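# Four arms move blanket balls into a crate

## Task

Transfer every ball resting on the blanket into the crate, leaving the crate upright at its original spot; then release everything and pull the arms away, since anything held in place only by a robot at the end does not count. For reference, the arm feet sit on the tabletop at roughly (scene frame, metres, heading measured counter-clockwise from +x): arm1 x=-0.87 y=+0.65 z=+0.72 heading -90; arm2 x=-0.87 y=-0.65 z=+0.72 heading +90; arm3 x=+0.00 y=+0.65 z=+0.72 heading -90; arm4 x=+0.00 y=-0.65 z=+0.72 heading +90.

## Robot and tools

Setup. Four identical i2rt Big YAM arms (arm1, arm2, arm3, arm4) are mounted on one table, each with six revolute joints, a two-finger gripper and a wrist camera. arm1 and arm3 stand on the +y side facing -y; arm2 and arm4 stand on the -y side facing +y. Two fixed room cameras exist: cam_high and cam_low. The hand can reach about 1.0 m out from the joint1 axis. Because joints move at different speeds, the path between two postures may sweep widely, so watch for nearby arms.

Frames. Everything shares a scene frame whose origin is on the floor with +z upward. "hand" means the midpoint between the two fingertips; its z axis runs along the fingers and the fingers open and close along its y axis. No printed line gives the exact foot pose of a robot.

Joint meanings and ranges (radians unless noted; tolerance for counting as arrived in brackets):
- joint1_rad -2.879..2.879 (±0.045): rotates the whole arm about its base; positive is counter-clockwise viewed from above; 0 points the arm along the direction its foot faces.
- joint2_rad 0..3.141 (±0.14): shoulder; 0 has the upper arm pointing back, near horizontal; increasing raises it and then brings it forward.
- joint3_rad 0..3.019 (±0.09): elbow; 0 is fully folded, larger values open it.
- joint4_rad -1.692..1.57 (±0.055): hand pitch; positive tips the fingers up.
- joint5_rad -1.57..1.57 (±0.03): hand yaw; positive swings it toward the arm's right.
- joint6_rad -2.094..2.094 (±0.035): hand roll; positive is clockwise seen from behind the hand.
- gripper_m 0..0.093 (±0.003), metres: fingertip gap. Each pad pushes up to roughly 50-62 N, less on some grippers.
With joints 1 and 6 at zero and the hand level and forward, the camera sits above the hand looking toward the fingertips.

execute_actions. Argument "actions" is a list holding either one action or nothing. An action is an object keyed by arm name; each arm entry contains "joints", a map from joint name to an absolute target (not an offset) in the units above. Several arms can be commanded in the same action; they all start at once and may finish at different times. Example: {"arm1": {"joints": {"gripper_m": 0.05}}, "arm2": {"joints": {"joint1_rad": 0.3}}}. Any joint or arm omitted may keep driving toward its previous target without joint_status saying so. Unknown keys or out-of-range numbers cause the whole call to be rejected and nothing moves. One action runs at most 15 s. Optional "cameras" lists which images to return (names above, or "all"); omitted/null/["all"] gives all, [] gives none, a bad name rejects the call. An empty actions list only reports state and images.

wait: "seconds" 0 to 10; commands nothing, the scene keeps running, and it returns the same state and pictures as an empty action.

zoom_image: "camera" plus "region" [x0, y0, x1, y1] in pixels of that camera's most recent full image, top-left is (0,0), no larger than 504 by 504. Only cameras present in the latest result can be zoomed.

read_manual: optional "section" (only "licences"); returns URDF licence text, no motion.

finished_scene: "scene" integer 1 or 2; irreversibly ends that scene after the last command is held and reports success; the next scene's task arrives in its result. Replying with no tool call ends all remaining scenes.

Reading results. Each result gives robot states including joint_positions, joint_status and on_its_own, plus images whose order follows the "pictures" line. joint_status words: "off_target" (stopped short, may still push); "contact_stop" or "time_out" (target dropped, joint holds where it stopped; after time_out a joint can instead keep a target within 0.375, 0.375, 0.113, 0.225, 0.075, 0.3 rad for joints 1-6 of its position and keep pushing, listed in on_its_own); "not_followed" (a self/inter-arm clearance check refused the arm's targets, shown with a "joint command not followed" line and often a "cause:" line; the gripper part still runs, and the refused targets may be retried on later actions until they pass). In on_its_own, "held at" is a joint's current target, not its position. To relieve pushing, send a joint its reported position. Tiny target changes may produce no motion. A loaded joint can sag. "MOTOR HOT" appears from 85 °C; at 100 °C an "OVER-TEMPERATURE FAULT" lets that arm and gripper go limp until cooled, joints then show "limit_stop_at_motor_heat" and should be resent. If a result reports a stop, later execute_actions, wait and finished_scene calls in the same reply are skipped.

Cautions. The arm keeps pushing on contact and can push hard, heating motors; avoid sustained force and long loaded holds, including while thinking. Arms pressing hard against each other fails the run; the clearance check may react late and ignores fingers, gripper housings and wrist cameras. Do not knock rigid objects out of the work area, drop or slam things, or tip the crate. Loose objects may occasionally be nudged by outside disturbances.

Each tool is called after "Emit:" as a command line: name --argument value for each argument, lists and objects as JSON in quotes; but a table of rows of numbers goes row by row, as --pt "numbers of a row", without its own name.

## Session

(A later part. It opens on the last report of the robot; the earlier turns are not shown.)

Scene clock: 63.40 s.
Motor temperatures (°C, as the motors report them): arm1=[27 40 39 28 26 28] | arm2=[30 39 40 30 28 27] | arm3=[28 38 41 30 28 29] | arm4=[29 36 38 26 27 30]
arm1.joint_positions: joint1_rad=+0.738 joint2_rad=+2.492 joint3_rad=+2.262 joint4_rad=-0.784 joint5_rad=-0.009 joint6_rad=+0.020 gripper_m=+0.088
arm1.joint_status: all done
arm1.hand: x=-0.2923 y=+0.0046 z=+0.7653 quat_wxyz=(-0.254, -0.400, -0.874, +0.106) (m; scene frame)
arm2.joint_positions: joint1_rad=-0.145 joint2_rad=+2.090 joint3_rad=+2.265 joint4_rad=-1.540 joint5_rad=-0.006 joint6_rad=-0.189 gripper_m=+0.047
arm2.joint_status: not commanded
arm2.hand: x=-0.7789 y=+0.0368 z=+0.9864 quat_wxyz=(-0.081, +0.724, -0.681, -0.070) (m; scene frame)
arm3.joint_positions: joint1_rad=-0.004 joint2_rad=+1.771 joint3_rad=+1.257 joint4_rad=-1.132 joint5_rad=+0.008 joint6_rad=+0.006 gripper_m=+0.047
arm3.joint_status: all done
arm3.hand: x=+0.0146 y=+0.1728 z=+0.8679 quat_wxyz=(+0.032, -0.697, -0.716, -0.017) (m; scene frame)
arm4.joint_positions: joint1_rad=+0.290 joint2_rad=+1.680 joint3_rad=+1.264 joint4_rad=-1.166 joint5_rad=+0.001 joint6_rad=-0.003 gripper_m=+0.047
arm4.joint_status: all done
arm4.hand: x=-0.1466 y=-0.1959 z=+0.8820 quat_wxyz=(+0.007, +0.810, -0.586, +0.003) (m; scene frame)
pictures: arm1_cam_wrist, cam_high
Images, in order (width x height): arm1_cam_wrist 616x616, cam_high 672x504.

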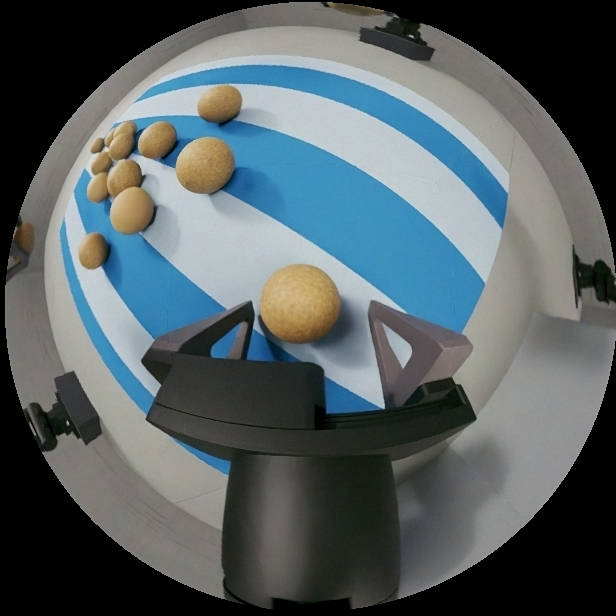

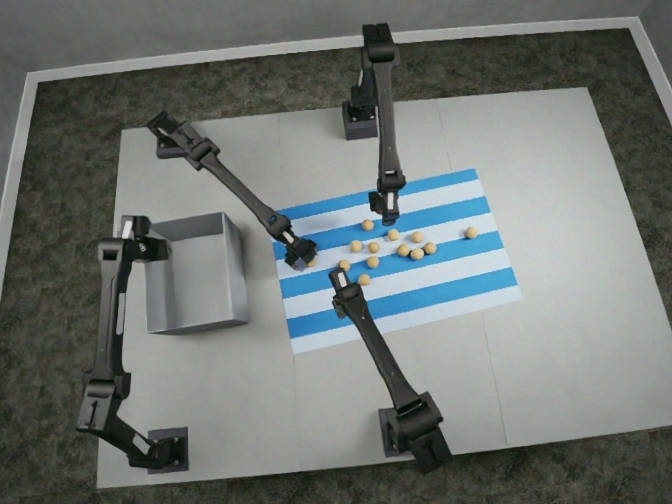

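Emit:
execute_actions --actions '[{"arm1":{"joints":{"joint4_rad":-0.738,"gripper_m":0.043}}}]' --cameras '["arm1_cam_wrist","cam_high"]'

Scene clock: 64.30 s.
Motor temperatures (°C, as the motors report them): arm1=[27 41 39 28 26 28] | arm2=[30 39 40 30 28 27] | arm3=[28 38 41 30 28 29] | arm4=[29 36 38 26 27 30]
arm1.joint_positions: joint1_rad=+0.738 joint2_rad=+2.492 joint3_rad=+2.262 joint4_rad=-0.760 joint5_rad=-0.008 joint6_rad=+0.020 gripper_m=+0.047
arm1.joint_status: gripper_m off_target (ended at +0.047, target +0.043); the others done
arm1.hand: x=-0.2891 y=+0.0008 z=+0.7685 quat_wxyz=(-0.264, -0.399, -0.871, +0.111) (m; scene frame)
arm2.joint_positions: joint1_rad=-0.145 joint2_rad=+2.090 joint3_rad=+2.265 joint4_rad=-1.540 joint5_rad=-0.006 joint6_rad=-0.189 gripper_m=+0.047
arm2.joint_status: not commanded
arm2.hand: x=-0.7789 y=+0.0368 z=+0.9864 quat_wxyz=(-0.081, +0.724, -0.681, -0.070) (m; scene frame)
arm3.joint_positions: joint1_rad=-0.004 joint2_rad=+1.771 joint3_rad=+1.257 joint4_rad=-1.132 joint5_rad=+0.008 joint6_rad=+0.006 gripper_m=+0.047
arm3.joint_status: not commanded
arm3.hand: x=+0.0146 y=+0.1728 z=+0.8679 quat_wxyz=(+0.032, -0.697, -0.716, -0.017) (m; scene frame)
arm4.joint_positions: joint1_rad=+0.290 joint2_rad=+1.680 joint3_rad=+1.264 joint4_rad=-1.166 joint5_rad=+0.001 joint6_rad=-0.003 gripper_m=+0.047
arm4.joint_status: not commanded
arm4.hand: x=-0.1466 y=-0.1959 z=+0.8820 quat_wxyz=(+0.007, +0.810, -0.586, +0.003) (m; scene frame)
pictures: arm1_cam_wrist, cam_high
Images, in order (width x height): arm1_cam_wrist 616x616, cam_high 672x504.

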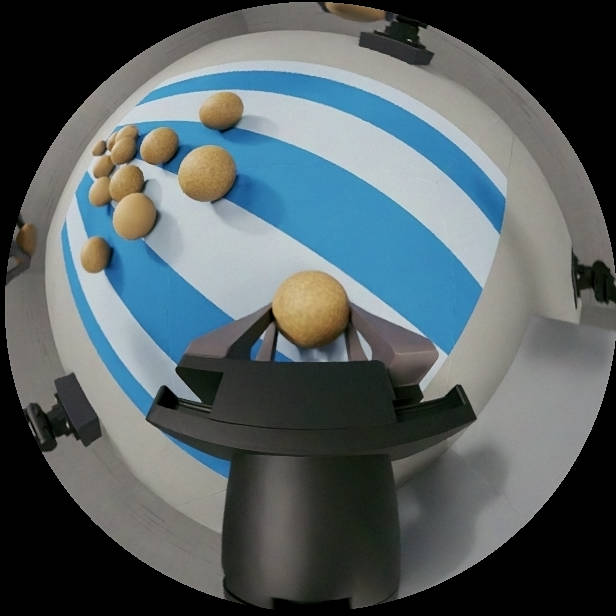

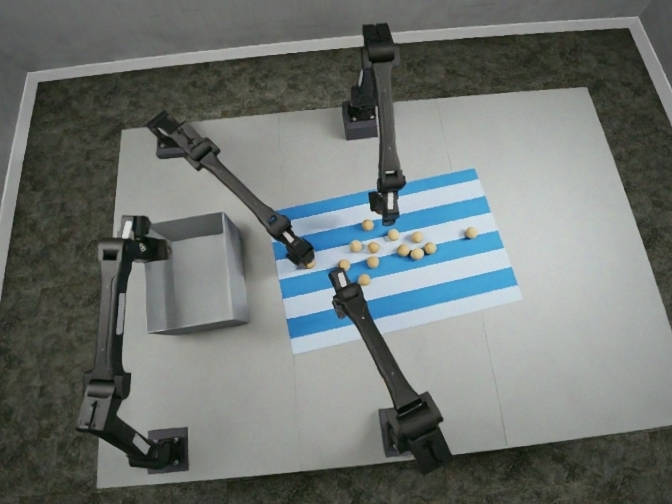

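Emit:
execute_actions --actions '[{"arm1":{"joints":{"joint1_rad":0.62,"joint2_rad":2.015,"joint4_rad":-1.50,"joint6_rad":0.33}},"arm2":{"joints":{"joint1_rad":-0.132,"joint3_rad":1.650,"joint4_rad":-1.172}},"arm3":{"joints":{"joint1_rad":-0.42}},"arm4":{"joints":{"joint1_rad":0.655,"joint2_rad":1.925,"joint3_rad":1.41,"joint4_rad":-1.03}}}]' --cameras '["arm1_cam_wrist","arm2_cam_wrist","cam_high"]'

Scene clock: 72.77 s.
Motor temperatures (°C, as the motors report them): arm1=[27 41 39 28 26 28] | arm2=[30 40 40 30 28 27] | arm3=[28 38 42 30 28 29] | arm4=[29 36 38 26 27 30]
arm1.joint_positions: joint1_rad=+0.624 joint2_rad=+2.010 joint3_rad=+2.258 joint4_rad=-1.486 joint5_rad=-0.006 joint6_rad=+0.319 gripper_m=+0.047
arm1.joint_status: all done
arm1.hand: x=-0.4688 y=+0.0831 z=+1.0622 quat_wxyz=(-0.159, -0.587, -0.793, +0.050) (m; scene frame)
arm2.joint_positions: joint1_rad=-0.140 joint2_rad=+2.084 joint3_rad=+1.644 joint4_rad=-1.185 joint5_rad=-0.006 joint6_rad=-0.189 gripper_m=+0.047
arm2.joint_status: all done
arm2.hand: x=-0.7966 y=-0.0554 z=+0.7532 quat_wxyz=(+0.024, +0.730, -0.683, +0.005) (m; scene frame)
arm3.joint_positions: joint1_rad=-0.421 joint2_rad=+1.771 joint3_rad=+1.257 joint4_rad=-1.132 joint5_rad=+0.009 joint6_rad=+0.006 gripper_m=+0.047
arm3.joint_status: all done
arm3.hand: x=-0.1801 y=+0.2082 z=+0.8699 quat_wxyz=(+0.025, -0.830, -0.556, -0.022) (m; scene frame)
arm4.joint_positions: joint1_rad=+0.658 joint2_rad=+1.924 joint3_rad=+1.377 joint4_rad=-1.036 joint5_rad=+0.000 joint6_rad=-0.003 gripper_m=+0.047
arm4.joint_status: all done
arm4.hand: x=-0.3405 y=-0.2314 z=+0.8023 quat_wxyz=(+0.007, +0.904, -0.428, +0.003) (m; scene frame)
pictures: arm1_cam_wrist, arm2_cam_wrist, cam_high
Images, in order (width x height): arm1_cam_wrist 616x616, arm2_cam_wrist 616x616, cam_high 672x504.

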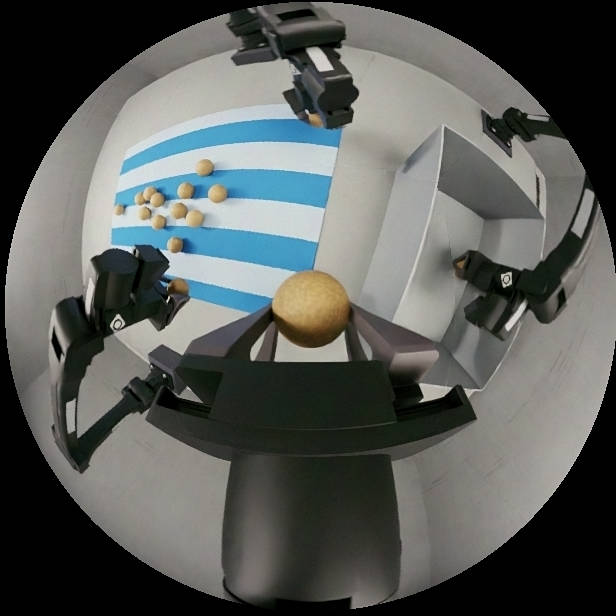

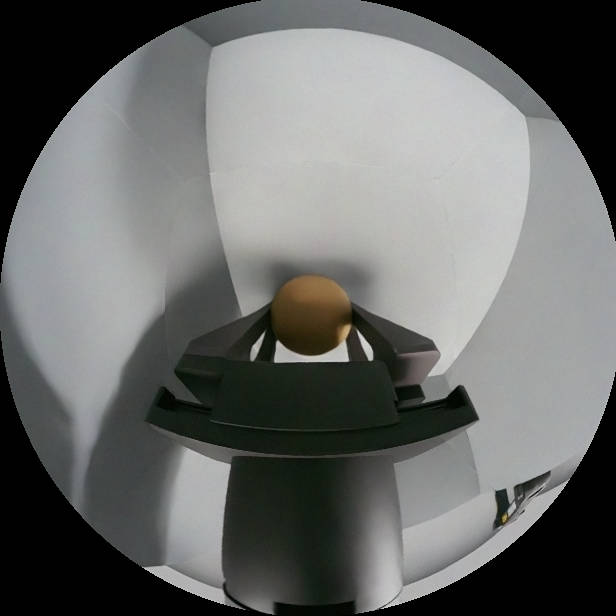

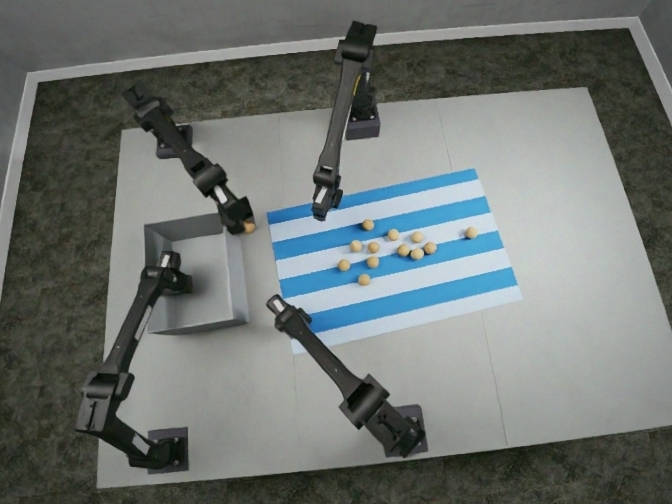

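Emit:
execute_actions --actions '[{"arm1":{"joints":{"joint1_rad":0.380,"joint3_rad":2.162,"joint4_rad":-1.685}},"arm2":{"joints":{"gripper_m":0.060}},"arm3":{"joints":{"joint1_rad":-0.64,"joint3_rad":1.43}},"arm4":{"joints":{"joint3_rad":1.251,"joint4_rad":-0.865}}}]' --cameras '["arm2_cam_wrist","arm4_cam_wrist","cam_high"]'

Scene clock: 75.20 s.
Motor temperatures (°C, as the motors report them): arm1=[27 41 39 28 26 28] | arm2=[30 40 40 30 28 27] | arm3=[28 38 42 30 28 29] | arm4=[29 36 38 26 27 30]
arm1.joint_positions: joint1_rad=+0.387 joint2_rad=+2.011 joint3_rad=+2.156 joint4_rad=-1.671 joint5_rad=-0.004 joint6_rad=+0.322 gripper_m=+0.047
arm1.joint_status: all done
arm1.hand: x=-0.6363 y=+0.0615 z=+1.0096 quat_wxyz=(-0.021, -0.687, -0.726, +0.008) (m; scene frame)
arm2.joint_positions: joint1_rad=-0.140 joint2_rad=+2.084 joint3_rad=+1.644 joint4_rad=-1.185 joint5_rad=-0.006 joint6_rad=-0.189 gripper_m=+0.060
arm2.joint_status: all done
arm2.hand: x=-0.7966 y=-0.0554 z=+0.7532 quat_wxyz=(+0.024, +0.730, -0.683, +0.005) (m; scene frame)
arm3.joint_positions: joint1_rad=-0.639 joint2_rad=+1.781 joint3_rad=+1.408 joint4_rad=-1.137 joint5_rad=+0.009 joint6_rad=+0.006 gripper_m=+0.047
arm3.joint_status: all done
arm3.hand: x=-0.3050 y=+0.2086 z=+0.9180 quat_wxyz=(-0.010, -0.886, -0.463, +0.035) (m; scene frame)
arm4.joint_positions: joint1_rad=+0.658 joint2_rad=+1.924 joint3_rad=+1.253 joint4_rad=-0.883 joint5_rad=+0.000 joint6_rad=-0.003 gripper_m=+0.047
arm4.joint_status: all done
arm4.hand: x=-0.3283 y=-0.2471 z=+0.7633 quat_wxyz=(+0.001, +0.904, -0.428, -0.011) (m; scene frame)
pictures: arm2_cam_wrist, arm4_cam_wrist, cam_high
Images, in order (width x height): arm2_cam_wrist 616x616, arm4_cam_wrist 616x616, cam_high 672x504.

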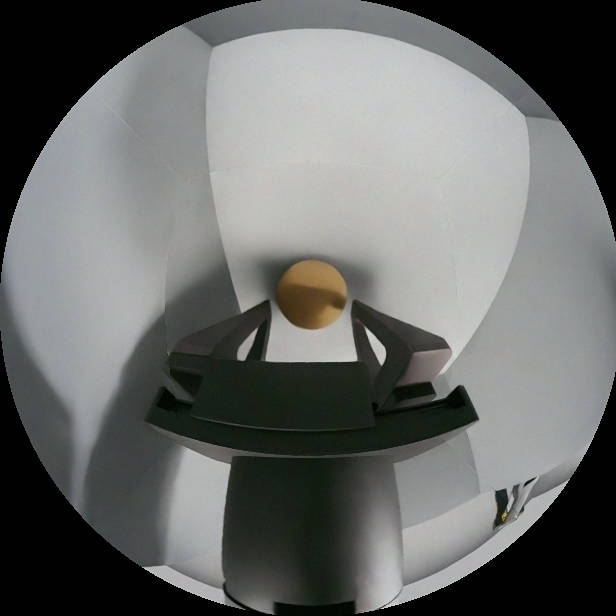

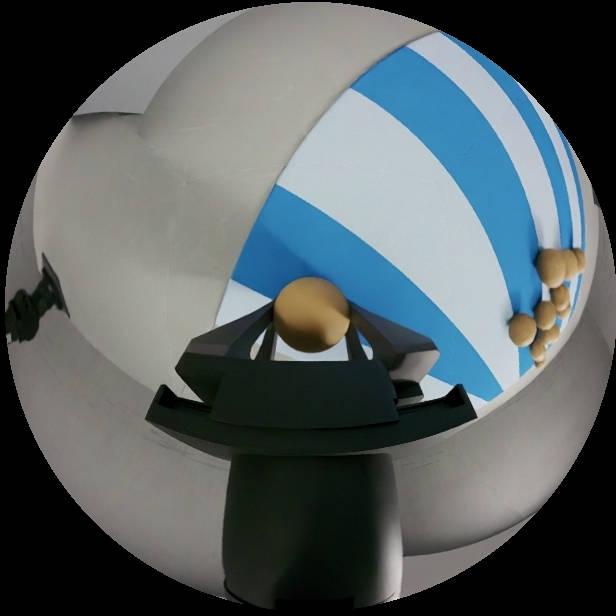

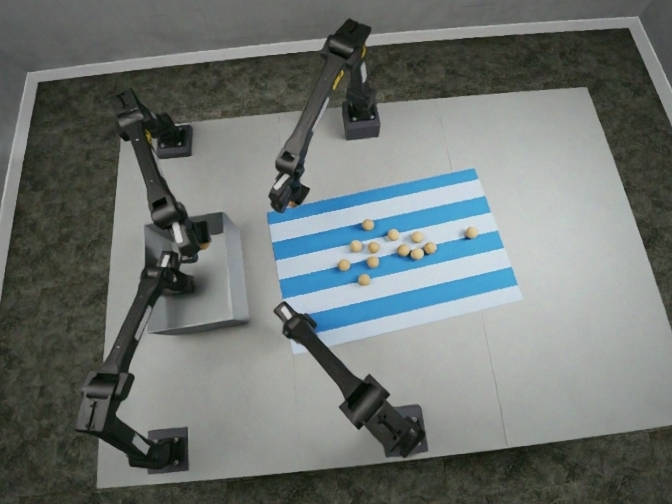

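Emit:
zoom_image --camera "arm2_cam_wrist" --region '[240, 230, 400, 390]'

Region (240, 230, 400, 390) of arm2_cam_wrist's 616x616 image, scaled by 3.150, with more detail than that image has.

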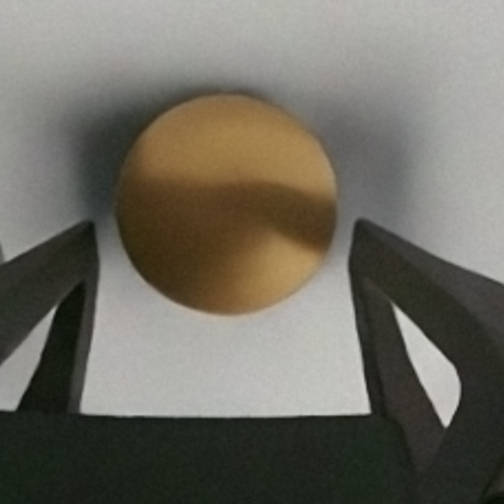

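Emit:
execute_actions --actions '[{"arm1":{"joints":{"joint1_rad":0.374,"joint3_rad":1.495,"joint4_rad":-1.058}},"arm2":{"joints":{"joint3_rad":2.26,"joint4_rad":-1.67}},"arm3":{"joints":{"joint1_rad":-0.712,"joint2_rad":2.112,"joint4_rad":-0.795}},"arm4":{"joints":{"joint3_rad":1.65,"joint4_rad":-1.30,"gripper_m":0.078}}}]' --cameras '["arm1_cam_wrist","arm3_cam_wrist","cam_high"]'

Scene clock: 80.37 s.
Motor temperatures (°C, as the motors report them): arm1=[27 40 39 28 26 28] | arm2=[30 40 40 30 28 27] | arm3=[28 38 42 30 28 29] | arm4=[29 37 38 26 27 30]
arm1.joint_positions: joint1_rad=+0.381 joint2_rad=+2.011 joint3_rad=+1.493 joint4_rad=-1.073 joint5_rad=-0.004 joint6_rad=+0.322 gripper_m=+0.047
arm1.joint_status: all done
arm1.hand: x=-0.6622 y=+0.1177 z=+0.7652 quat_wxyz=(+0.008, -0.689, -0.725, -0.006) (m; scene frame)
arm2.joint_positions: joint1_rad=-0.140 joint2_rad=+2.059 joint3_rad=+2.208 joint4_rad=-1.660 joint5_rad=-0.006 joint6_rad=-0.189 gripper_m=+0.060
arm2.joint_status: all done
arm2.hand: x=-0.7875 y=-0.0056 z=+0.9788 quat_wxyz=(-0.022, +0.730, -0.683, -0.028) (m; scene frame)
arm3.joint_positions: joint1_rad=-0.719 joint2_rad=+2.101 joint3_rad=+1.417 joint4_rad=-0.803 joint5_rad=+0.011 joint6_rad=+0.006 gripper_m=+0.047
arm3.joint_status: all done
arm3.hand: x=-0.3734 y=+0.1939 z=+0.7535 quat_wxyz=(-0.014, -0.903, -0.427, +0.047) (m; scene frame)
arm4.joint_positions: joint1_rad=+0.658 joint2_rad=+1.924 joint3_rad=+1.614 joint4_rad=-1.284 joint5_rad=+0.000 joint6_rad=-0.003 gripper_m=+0.078
arm4.joint_status: all done
arm4.hand: x=-0.3619 y=-0.2039 z=+0.8847 quat_wxyz=(+0.009, +0.904, -0.428, +0.007) (m; scene frame)
pictures: arm1_cam_wrist, arm3_cam_wrist, cam_high
Images, in order (width x height): arm1_cam_wrist 616x616, arm3_cam_wrist 616x616, cam_high 672x504.

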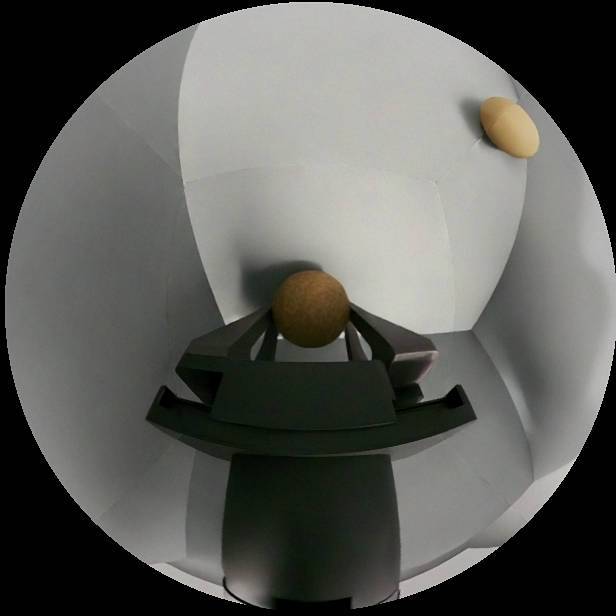

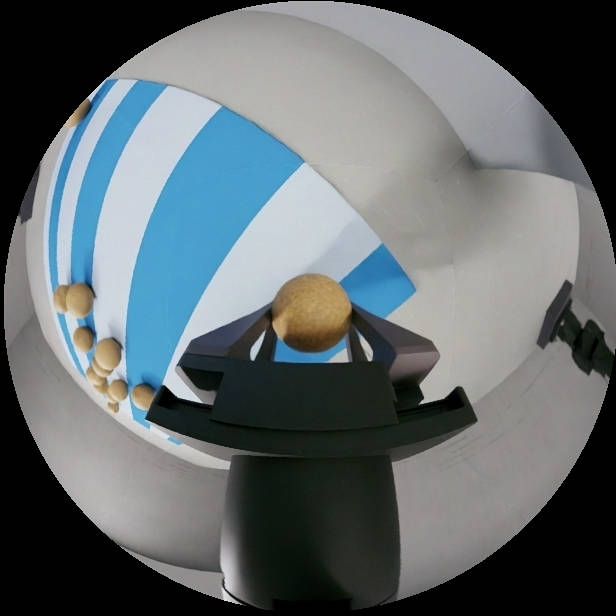

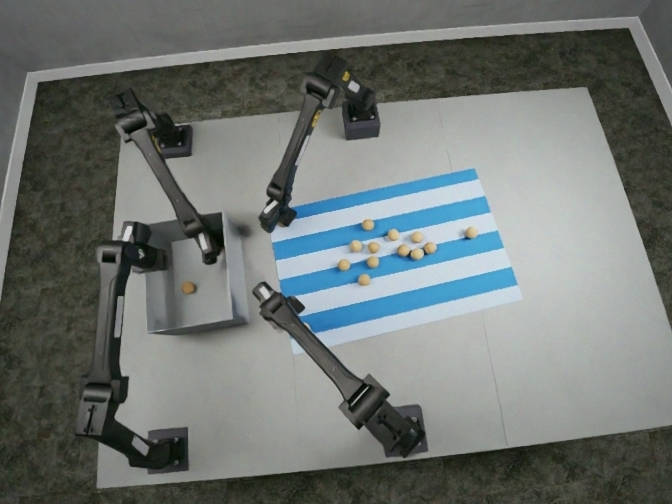

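Emit:
execute_actions --actions '[{"arm1":{"joints":{"joint3_rad":2.16,"joint4_rad":-1.67,"gripper_m":0.058}},"arm2":{"joints":{"joint2_rad":1.745,"joint3_rad":1.755,"joint4_rad":-1.60}},"arm3":{"joints":{"joint3_rad":1.775,"joint4_rad":-1.21,"gripper_m":0.078}},"arm4":{"joints":{"joint1_rad":0.0,"joint2_rad":2.12,"joint3_rad":1.90,"joint4_rad":-1.25,"gripper_m":0.088}}}]' --cameras '["arm1_cam_wrist","cam_high"]'

Scene clock: 90.60 s.
Motor temperatures (°C, as the motors report them): arm1=[27 40 38 28 26 28] | arm2=[30 39 42 30 28 27] | arm3=[28 39 43 30 28 29] | arm4=[29 37 41 26 27 30]
arm1.joint_positions: joint1_rad=+0.381 joint2_rad=+2.011 joint3_rad=+2.115 joint4_rad=-1.656 joint5_rad=-0.004 joint6_rad=+0.322 gripper_m=+0.058
arm1.joint_status: all done
arm1.hand: x=-0.6412 y=+0.0643 z=+0.9940 quat_wxyz=(-0.009, -0.689, -0.725, +0.002) (m; scene frame)
arm2.joint_positions: joint1_rad=-0.140 joint2_rad=+1.756 joint3_rad=+1.756 joint4_rad=-1.608 joint5_rad=-0.006 joint6_rad=-0.189 gripper_m=+0.060
arm2.joint_status: all done
arm2.hand: x=-0.8023 y=-0.1255 z=+0.9782 quat_wxyz=(+0.017, +0.730, -0.683, +0.001) (m; scene frame)
arm3.joint_positions: joint1_rad=-0.719 joint2_rad=+2.102 joint3_rad=+1.748 joint4_rad=-1.203 joint5_rad=+0.011 joint6_rad=+0.006 gripper_m=+0.078
arm3.joint_status: all done
arm3.hand: x=-0.4008 y=+0.1593 z=+0.8624 quat_wxyz=(+0.001, -0.904, -0.427, +0.016) (m; scene frame)
arm4.joint_positions: joint1_rad=+0.007 joint2_rad=+2.108 joint3_rad=+1.849 joint4_rad=-1.256 joint5_rad=+0.003 joint6_rad=-0.003 gripper_m=+0.088
arm4.joint_status: all done
arm4.hand: x=-0.0201 y=+0.0069 z=+0.8582 quat_wxyz=(-0.016, +0.719, -0.694, -0.021) (m; scene frame)
pictures: arm1_cam_wrist, cam_high
Images, in order (width x height): arm1_cam_wrist 616x616, cam_high 672x504.

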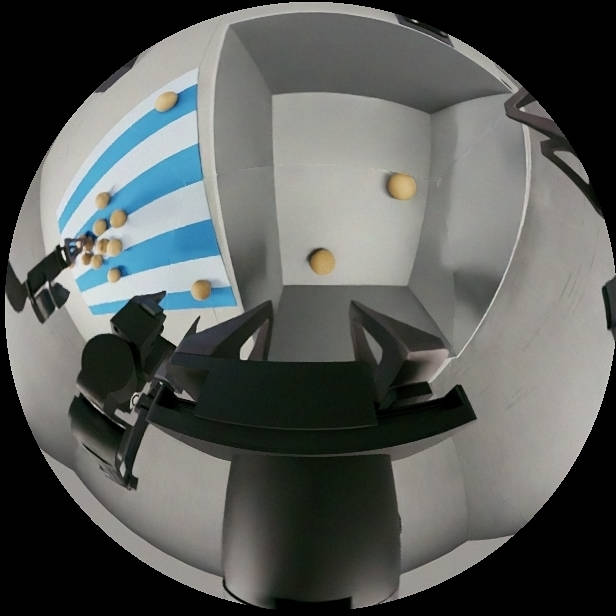

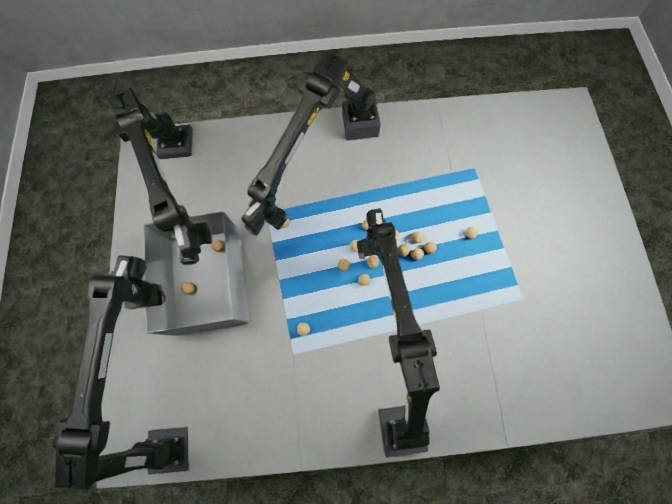

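Emit:
execute_actions --actions '[{"arm1":{"joints":{"joint1_rad":0.83,"joint6_rad":0.0,"gripper_m":0.08}},"arm2":{"joints":{"joint1_rad":-0.78,"joint6_rad":0.0,"gripper_m":0.075}},"arm3":{"joints":{"joint1_rad":-0.249}},"arm4":{"joints":{"joint1_rad":-0.548,"joint2_rad":2.305,"joint3_rad":2.20,"joint4_rad":-1.0}}}]' --cameras '["arm4_cam_wrist","arm3_cam_wrist","cam_high"]'

Scene clock: 93.93 s.
Motor temperatures (°C, as the motors report them): arm1=[27 40 39 28 26 28] | arm2=[30 39 41 30 28 27] | arm3=[28 40 43 30 28 29] | arm4=[29 38 42 26 27 30]
arm1.joint_positions: joint1_rad=+0.824 joint2_rad=+2.011 joint3_rad=+2.115 joint4_rad=-1.656 joint5_rad=-0.007 joint6_rad=+0.011 gripper_m=+0.080
arm1.joint_status: all done
arm1.hand: x=-0.4116 y=+0.2194 z=+0.9939 quat_wxyz=(-0.010, -0.374, -0.927, +0.000) (m; scene frame)
arm2.joint_positions: joint1_rad=-0.781 joint2_rad=+1.756 joint3_rad=+1.756 joint4_rad=-1.607 joint5_rad=-0.004 joint6_rad=-0.011 gripper_m=+0.075
arm2.joint_status: all done
arm2.hand: x=-0.4995 y=-0.2689 z=+0.9731 quat_wxyz=(+0.021, +0.397, -0.917, -0.002) (m; scene frame)
arm3.joint_positions: joint1_rad=-0.254 joint2_rad=+2.102 joint3_rad=+1.748 joint4_rad=-1.203 joint5_rad=+0.007 joint6_rad=+0.006 gripper_m=+0.078
arm3.joint_status: all done
arm3.hand: x=-0.1372 y=+0.0313 z=+0.8602 quat_wxyz=(-0.001, -0.781, -0.624, +0.015) (m; scene frame)
arm4.joint_positions: joint1_rad=-0.542 joint2_rad=+2.293 joint3_rad=+2.149 joint4_rad=-1.014 joint5_rad=+0.002 joint6_rad=-0.003 gripper_m=+0.088
arm4.joint_status: all done
arm4.hand: x=+0.3961 y=+0.0455 z=+0.8659 quat_wxyz=(-0.172, +0.494, -0.846, -0.102) (m; scene frame)
pictures: arm3_cam_wrist, arm4_cam_wrist, cam_high
Images, in order (width x height): arm3_cam_wrist 616x616, arm4_cam_wrist 616x616, cam_high 672x504.

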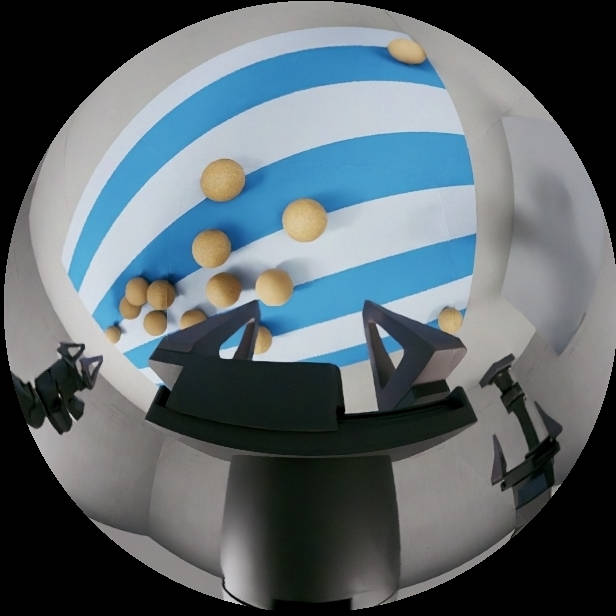

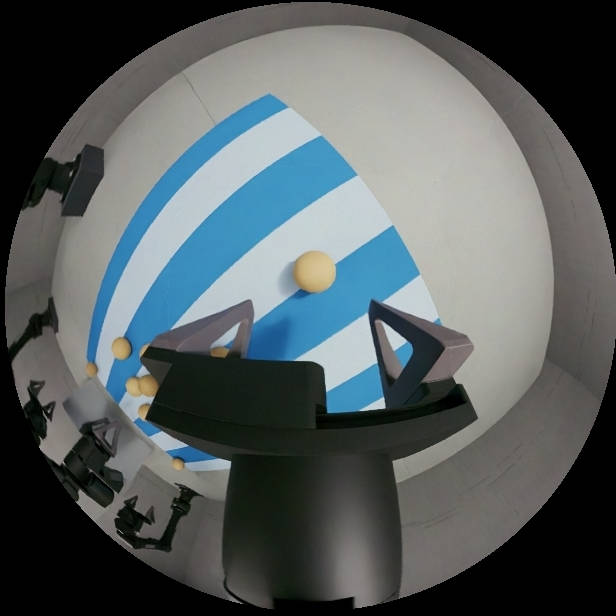

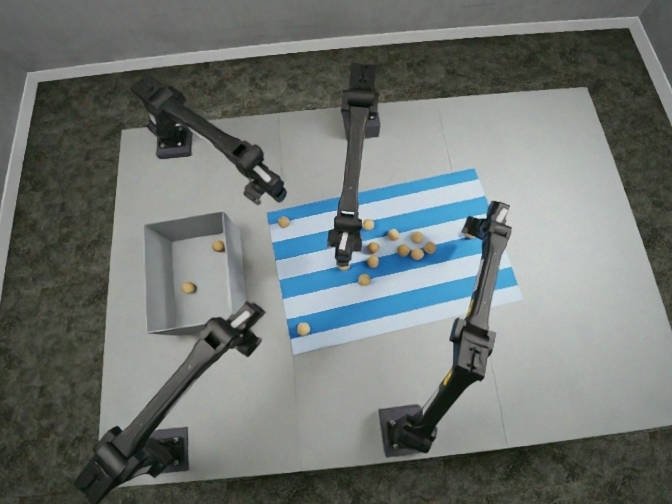

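Emit:
zoom_image --camera "cam_high" --region '[250, 200, 390, 340]'

Emit:
zoom_image --camera "arm4_cam_wrist" --region '[250, 210, 376, 336]'

Emit:
zoom_image --camera "arm3_cam_wrist" --region '[250, 160, 376, 286]'

Region (250, 200, 390, 340) of cam_high's 672x504 image, scaled by 3.600, with more detail than that image has.

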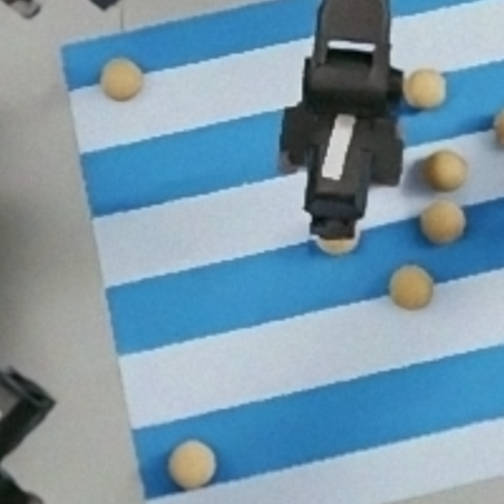

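Region (250, 210, 376, 336) of arm4_cam_wrist's 616x616 image, scaled by 4.000, with more detail than that image has.

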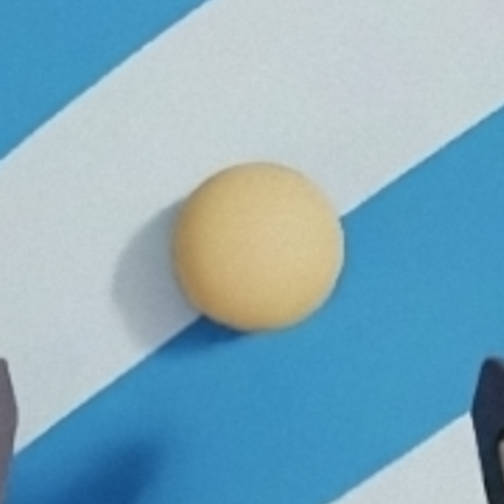

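Region (250, 160, 376, 286) of arm3_cam_wrist's 616x616 image, scaled by 4.000, with more detail than that image has.

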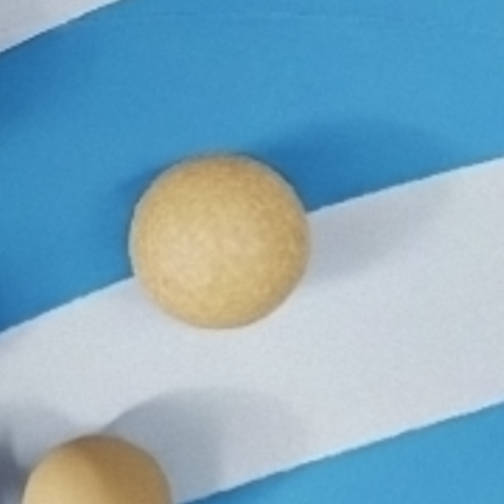

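Emit:
execute_actions --actions '[{"arm1":{"joints":{"joint2_rad":2.220,"joint3_rad":1.828,"joint4_rad":-1.108}},"arm2":{"joints":{"joint1_rad":-0.93,"joint2_rad":2.174,"joint4_rad":-1.043,"gripper_m":0.08}},"arm3":{"joints":{"joint1_rad":-0.238,"joint2_rad":2.298,"joint3_rad":1.75,"joint4_rad":-0.897}},"arm4":{"joints":{"joint1_rad":-0.552,"joint2_rad":2.445,"joint3_rad":2.155,"joint4_rad":-0.838}}}]' --cameras '["arm1_cam_wrist","arm2_cam_wrist","arm3_cam_wrist","arm4_cam_wrist"]'

Scene clock: 99.17 s.
Motor temperatures (°C, as the motors report them): arm1=[27 40 39 28 26 28] | arm2=[30 39 41 30 28 27] | arm3=[28 40 44 30 28 29] | arm4=[29 39 43 27 27 30]
arm1.joint_positions: joint1_rad=+0.829 joint2_rad=+2.200 joint3_rad=+1.831 joint4_rad=-1.124 joint5_rad=-0.004 joint6_rad=+0.010 gripper_m=+0.080
arm1.joint_status: all done
arm1.hand: x=-0.3763 y=+0.1895 z=+0.7699 quat_wxyz=(-0.037, -0.371, -0.928, +0.013) (m; scene frame)
arm2.joint_positions: joint1_rad=-0.928 joint2_rad=+2.169 joint3_rad=+1.761 joint4_rad=-1.057 joint5_rad=+0.001 joint6_rad=-0.008 gripper_m=+0.080
arm2.joint_status: all done
arm2.hand: x=-0.3421 y=-0.2414 z=+0.7357 quat_wxyz=(-0.046, +0.327, -0.944, -0.023) (m; scene frame)
arm3.joint_positions: joint1_rad=-0.244 joint2_rad=+2.288 joint3_rad=+1.743 joint4_rad=-0.906 joint5_rad=+0.005 joint6_rad=+0.007 gripper_m=+0.078
arm3.joint_status: all done
arm3.hand: x=-0.1410 y=-0.0136 z=+0.7447 quat_wxyz=(-0.035, -0.777, -0.626, +0.055) (m; scene frame)
arm4.joint_positions: joint1_rad=-0.542 joint2_rad=+2.442 joint3_rad=+2.149 joint4_rad=-0.856 joint5_rad=+0.002 joint6_rad=-0.003 gripper_m=+0.088
arm4.joint_status: all done
arm4.hand: x=+0.4059 y=+0.0640 z=+0.7639 quat_wxyz=(-0.176, +0.493, -0.845, -0.104) (m; scene frame)
pictures: arm1_cam_wrist, arm2_cam_wrist, arm3_cam_wrist, arm4_cam_wrist
Images, in order (width x height): arm1_cam_wrist 616x616, arm2_cam_wrist 616x616, arm3_cam_wrist 616x616, arm4_cam_wrist 616x616.

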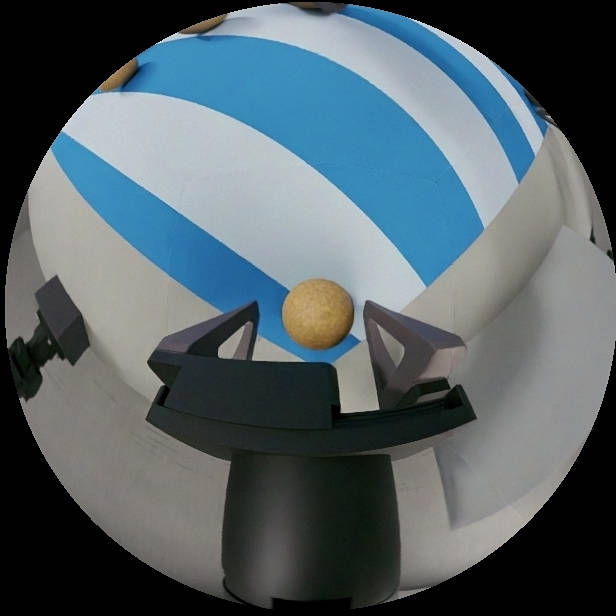

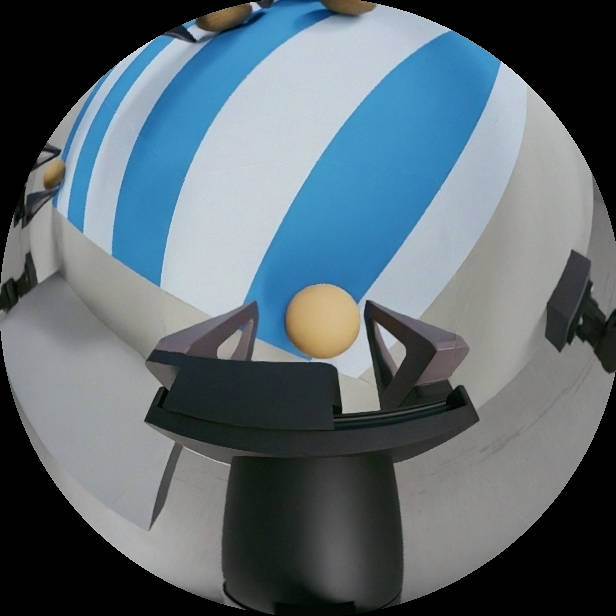

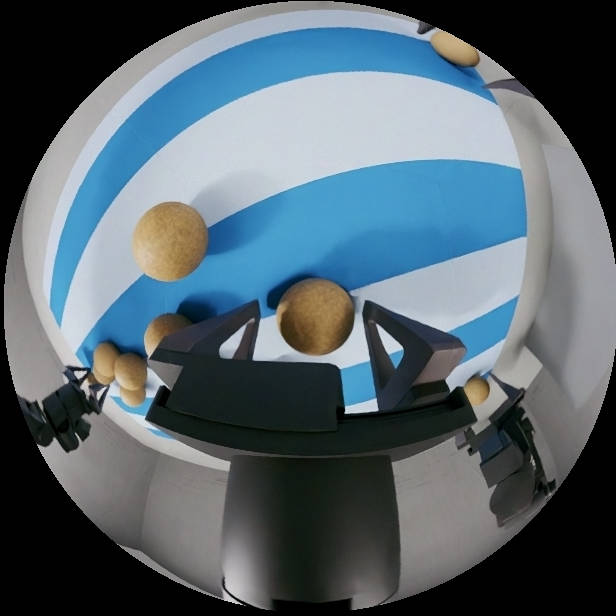

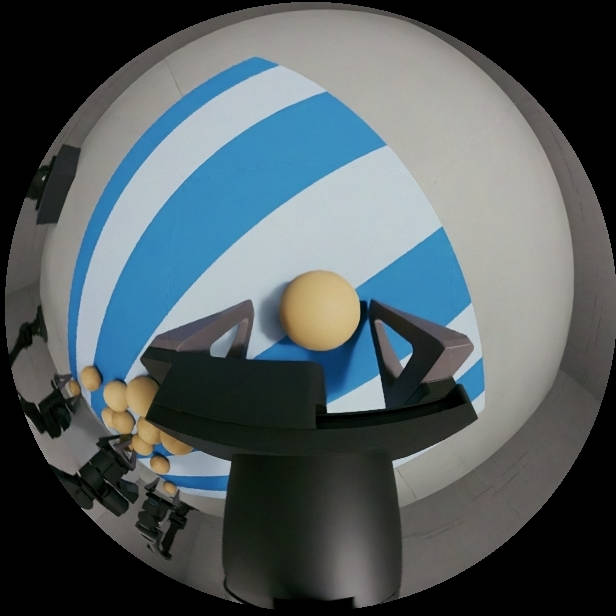

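Emit:
execute_actions --actions '[{"arm1":{"joints":{"joint3_rad":1.805,"joint4_rad":-1.095,"gripper_m":0.043}},"arm2":{"joints":{"joint4_rad":-1.083,"gripper_m":0.043}},"arm3":{"joints":{"gripper_m":0.043}},"arm4":{"joints":{"joint4_rad":-0.815,"gripper_m":0.043}}}]' --cameras '["arm1_cam_wrist","arm4_cam_wrist"]'

Scene clock: 100.50 s.
Motor temperatures (°C, as the motors report them): arm1=[27 40 39 28 26 28] | arm2=[30 39 41 30 28 27] | arm3=[28 40 43 30 28 29] | arm4=[29 39 42 27 27 30]
arm1.joint_positions: joint1_rad=+0.829 joint2_rad=+2.200 joint3_rad=+1.812 joint4_rad=-1.108 joint5_rad=-0.004 joint6_rad=+0.010 gripper_m=+0.047
arm1.joint_status: gripper_m off_target (ended at +0.047, target +0.043); the others done
arm1.hand: x=-0.3789 y=+0.1920 z=+0.7629 quat_wxyz=(-0.036, -0.371, -0.928, +0.012) (m; scene frame)
arm2.joint_positions: joint1_rad=-0.928 joint2_rad=+2.169 joint3_rad=+1.761 joint4_rad=-1.072 joint5_rad=+0.000 joint6_rad=-0.008 gripper_m=+0.047
arm2.joint_status: gripper_m off_target (ended at +0.047, target +0.043); the others done
arm2.hand: x=-0.3451 y=-0.2436 z=+0.7354 quat_wxyz=(-0.039, +0.327, -0.944, -0.021) (m; scene frame)
arm3.joint_positions: joint1_rad=-0.244 joint2_rad=+2.288 joint3_rad=+1.743 joint4_rad=-0.906 joint5_rad=+0.006 joint6_rad=+0.007 gripper_m=+0.047
arm3.joint_status: gripper_m off_target (ended at +0.047, target +0.043)
arm3.hand: x=-0.1411 y=-0.0136 z=+0.7447 quat_wxyz=(-0.035, -0.777, -0.626, +0.055) (m; scene frame)
arm4.joint_positions: joint1_rad=-0.542 joint2_rad=+2.442 joint3_rad=+2.149 joint4_rad=-0.837 joint5_rad=+0.003 joint6_rad=-0.003 gripper_m=+0.046
arm4.joint_status: gripper_m off_target (ended at +0.046, target +0.043); the others done
arm4.hand: x=+0.4082 y=+0.0678 z=+0.7659 quat_wxyz=(-0.185, +0.492, -0.844, -0.109) (m; scene frame)
pictures: arm1_cam_wrist, arm4_cam_wrist
Images, in order (width x height): arm1_cam_wrist 616x616, arm4_cam_wrist 616x616.

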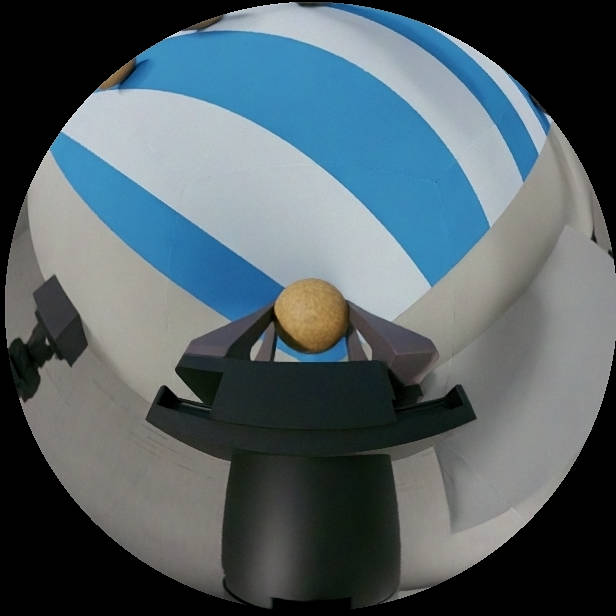

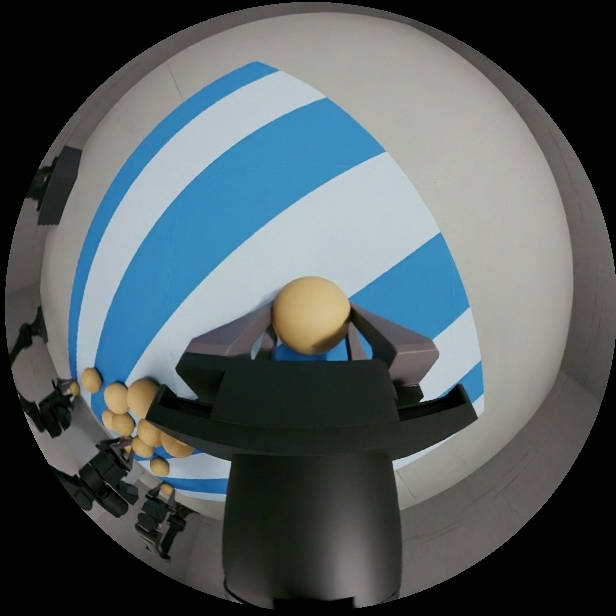

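Emit:
execute_actions --actions '[{"arm1":{"joints":{"joint1_rad":0.708,"joint2_rad":1.783,"joint4_rad":-1.61}},"arm2":{"joints":{"joint1_rad":-0.762,"joint2_rad":1.727,"joint4_rad":-1.56}},"arm3":{"joints":{"joint1_rad":-0.36,"joint2_rad":2.115,"joint4_rad":-1.21}},"arm4":{"joints":{"joint1_rad":-0.03,"joint2_rad":1.935,"joint4_rad":-1.36}}}]' --cameras '["cam_high"]'

Scene clock: 106.20 s.
Motor temperatures (°C, as the motors report them): arm1=[27 40 39 28 26 28] | arm2=[30 39 40 30 28 27] | arm3=[28 41 43 30 28 29] | arm4=[29 40 42 27 27 30]
arm1.joint_positions: joint1_rad=+0.709 joint2_rad=+1.772 joint3_rad=+1.792 joint4_rad=-1.597 joint5_rad=-0.006 joint6_rad=+0.009 gripper_m=+0.047
arm1.joint_status: all done
arm1.hand: x=-0.5192 y=+0.2342 z=+1.0058 quat_wxyz=(+0.002, -0.426, -0.905, -0.004) (m; scene frame)
arm2.joint_positions: joint1_rad=-0.766 joint2_rad=+1.748 joint3_rad=+1.741 joint4_rad=-1.552 joint5_rad=-0.003 joint6_rad=-0.008 gripper_m=+0.047
arm2.joint_status: all done
arm2.hand: x=-0.4989 y=-0.2568 z=+0.9714 quat_wxyz=(-0.002, +0.403, -0.915, -0.011) (m; scene frame)
arm3.joint_positions: joint1_rad=-0.358 joint2_rad=+2.090 joint3_rad=+1.737 joint4_rad=-1.203 joint5_rad=+0.008 joint6_rad=+0.007 gripper_m=+0.047
arm3.joint_status: all done
arm3.hand: x=-0.2001 y=+0.0523 z=+0.8634 quat_wxyz=(+0.000, -0.813, -0.582, +0.015) (m; scene frame)
arm4.joint_positions: joint1_rad=-0.037 joint2_rad=+1.923 joint3_rad=+2.144 joint4_rad=-1.345 joint5_rad=+0.002 joint6_rad=-0.003 gripper_m=+0.046
arm4.joint_status: all done
arm4.hand: x=+0.0116 y=+0.0468 z=+1.1045 quat_wxyz=(-0.154, +0.686, -0.694, -0.157) (m; scene frame)
pictures: cam_high
Images, in order (width x height): cam_high 672x504.

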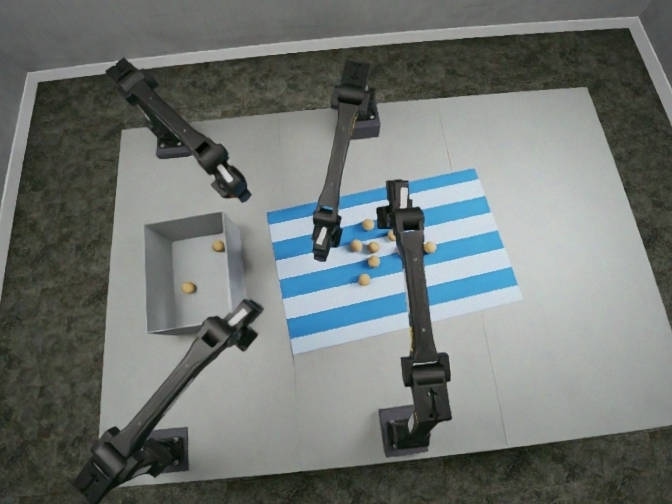

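Emit:
execute_actions --actions '[{"arm1":{"joints":{"joint1_rad":0.130,"joint6_rad":0.066}},"arm2":{"joints":{"joint1_rad":-0.350,"joint3_rad":1.845,"joint6_rad":-0.42}},"arm3":{"joints":{"joint1_rad":-0.716}},"arm4":{"joints":{"joint1_rad":0.535,"joint3_rad":1.60}}}]' --cameras '["cam_high"]'

Scene clock: 108.77 s.
Motor temperatures (°C, as the motors report them): arm1=[27 40 39 28 26 28] | arm2=[30 39 41 30 28 27] | arm3=[28 41 43 30 28 29] | arm4=[29 39 42 27 27 30]
arm1.joint_positions: joint1_rad=+0.131 joint2_rad=+1.772 joint3_rad=+1.792 joint4_rad=-1.597 joint5_rad=-0.004 joint6_rad=+0.057 gripper_m=+0.047
arm1.joint_status: all done
arm1.hand: x=-0.8038 y=+0.1101 z=+1.0059 quat_wxyz=(+0.001, -0.684, -0.729, -0.003) (m; scene frame)
arm2.joint_positions: joint1_rad=-0.353 joint2_rad=+1.748 joint3_rad=+1.781 joint4_rad=-1.552 joint5_rad=-0.004 joint6_rad=-0.409 gripper_m=+0.047
arm2.joint_status: all done
arm2.hand: x=-0.6855 y=-0.1336 z=+0.9903 quat_wxyz=(-0.022, +0.732, -0.681, -0.020) (m; scene frame)
arm3.joint_positions: joint1_rad=-0.712 joint2_rad=+2.090 joint3_rad=+1.737 joint4_rad=-1.203 joint5_rad=+0.009 joint6_rad=+0.007 gripper_m=+0.047
arm3.joint_status: all done
arm3.hand: x=-0.3949 y=+0.1589 z=+0.8649 quat_wxyz=(+0.000, -0.903, -0.430, +0.015) (m; scene frame)
arm4.joint_positions: joint1_rad=+0.533 joint2_rad=+1.929 joint3_rad=+1.607 joint4_rad=-1.348 joint5_rad=+0.000 joint6_rad=-0.003 gripper_m=+0.046
arm4.joint_status: all done
arm4.hand: x=-0.2935 y=-0.1777 z=+0.8797 quat_wxyz=(+0.028, +0.874, -0.483, +0.040) (m; scene frame)
pictures: cam_high
Images, in order (width x height): cam_high 672x504.

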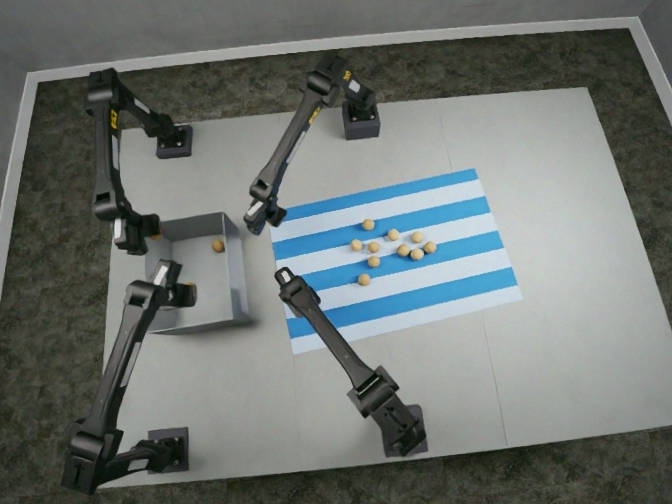

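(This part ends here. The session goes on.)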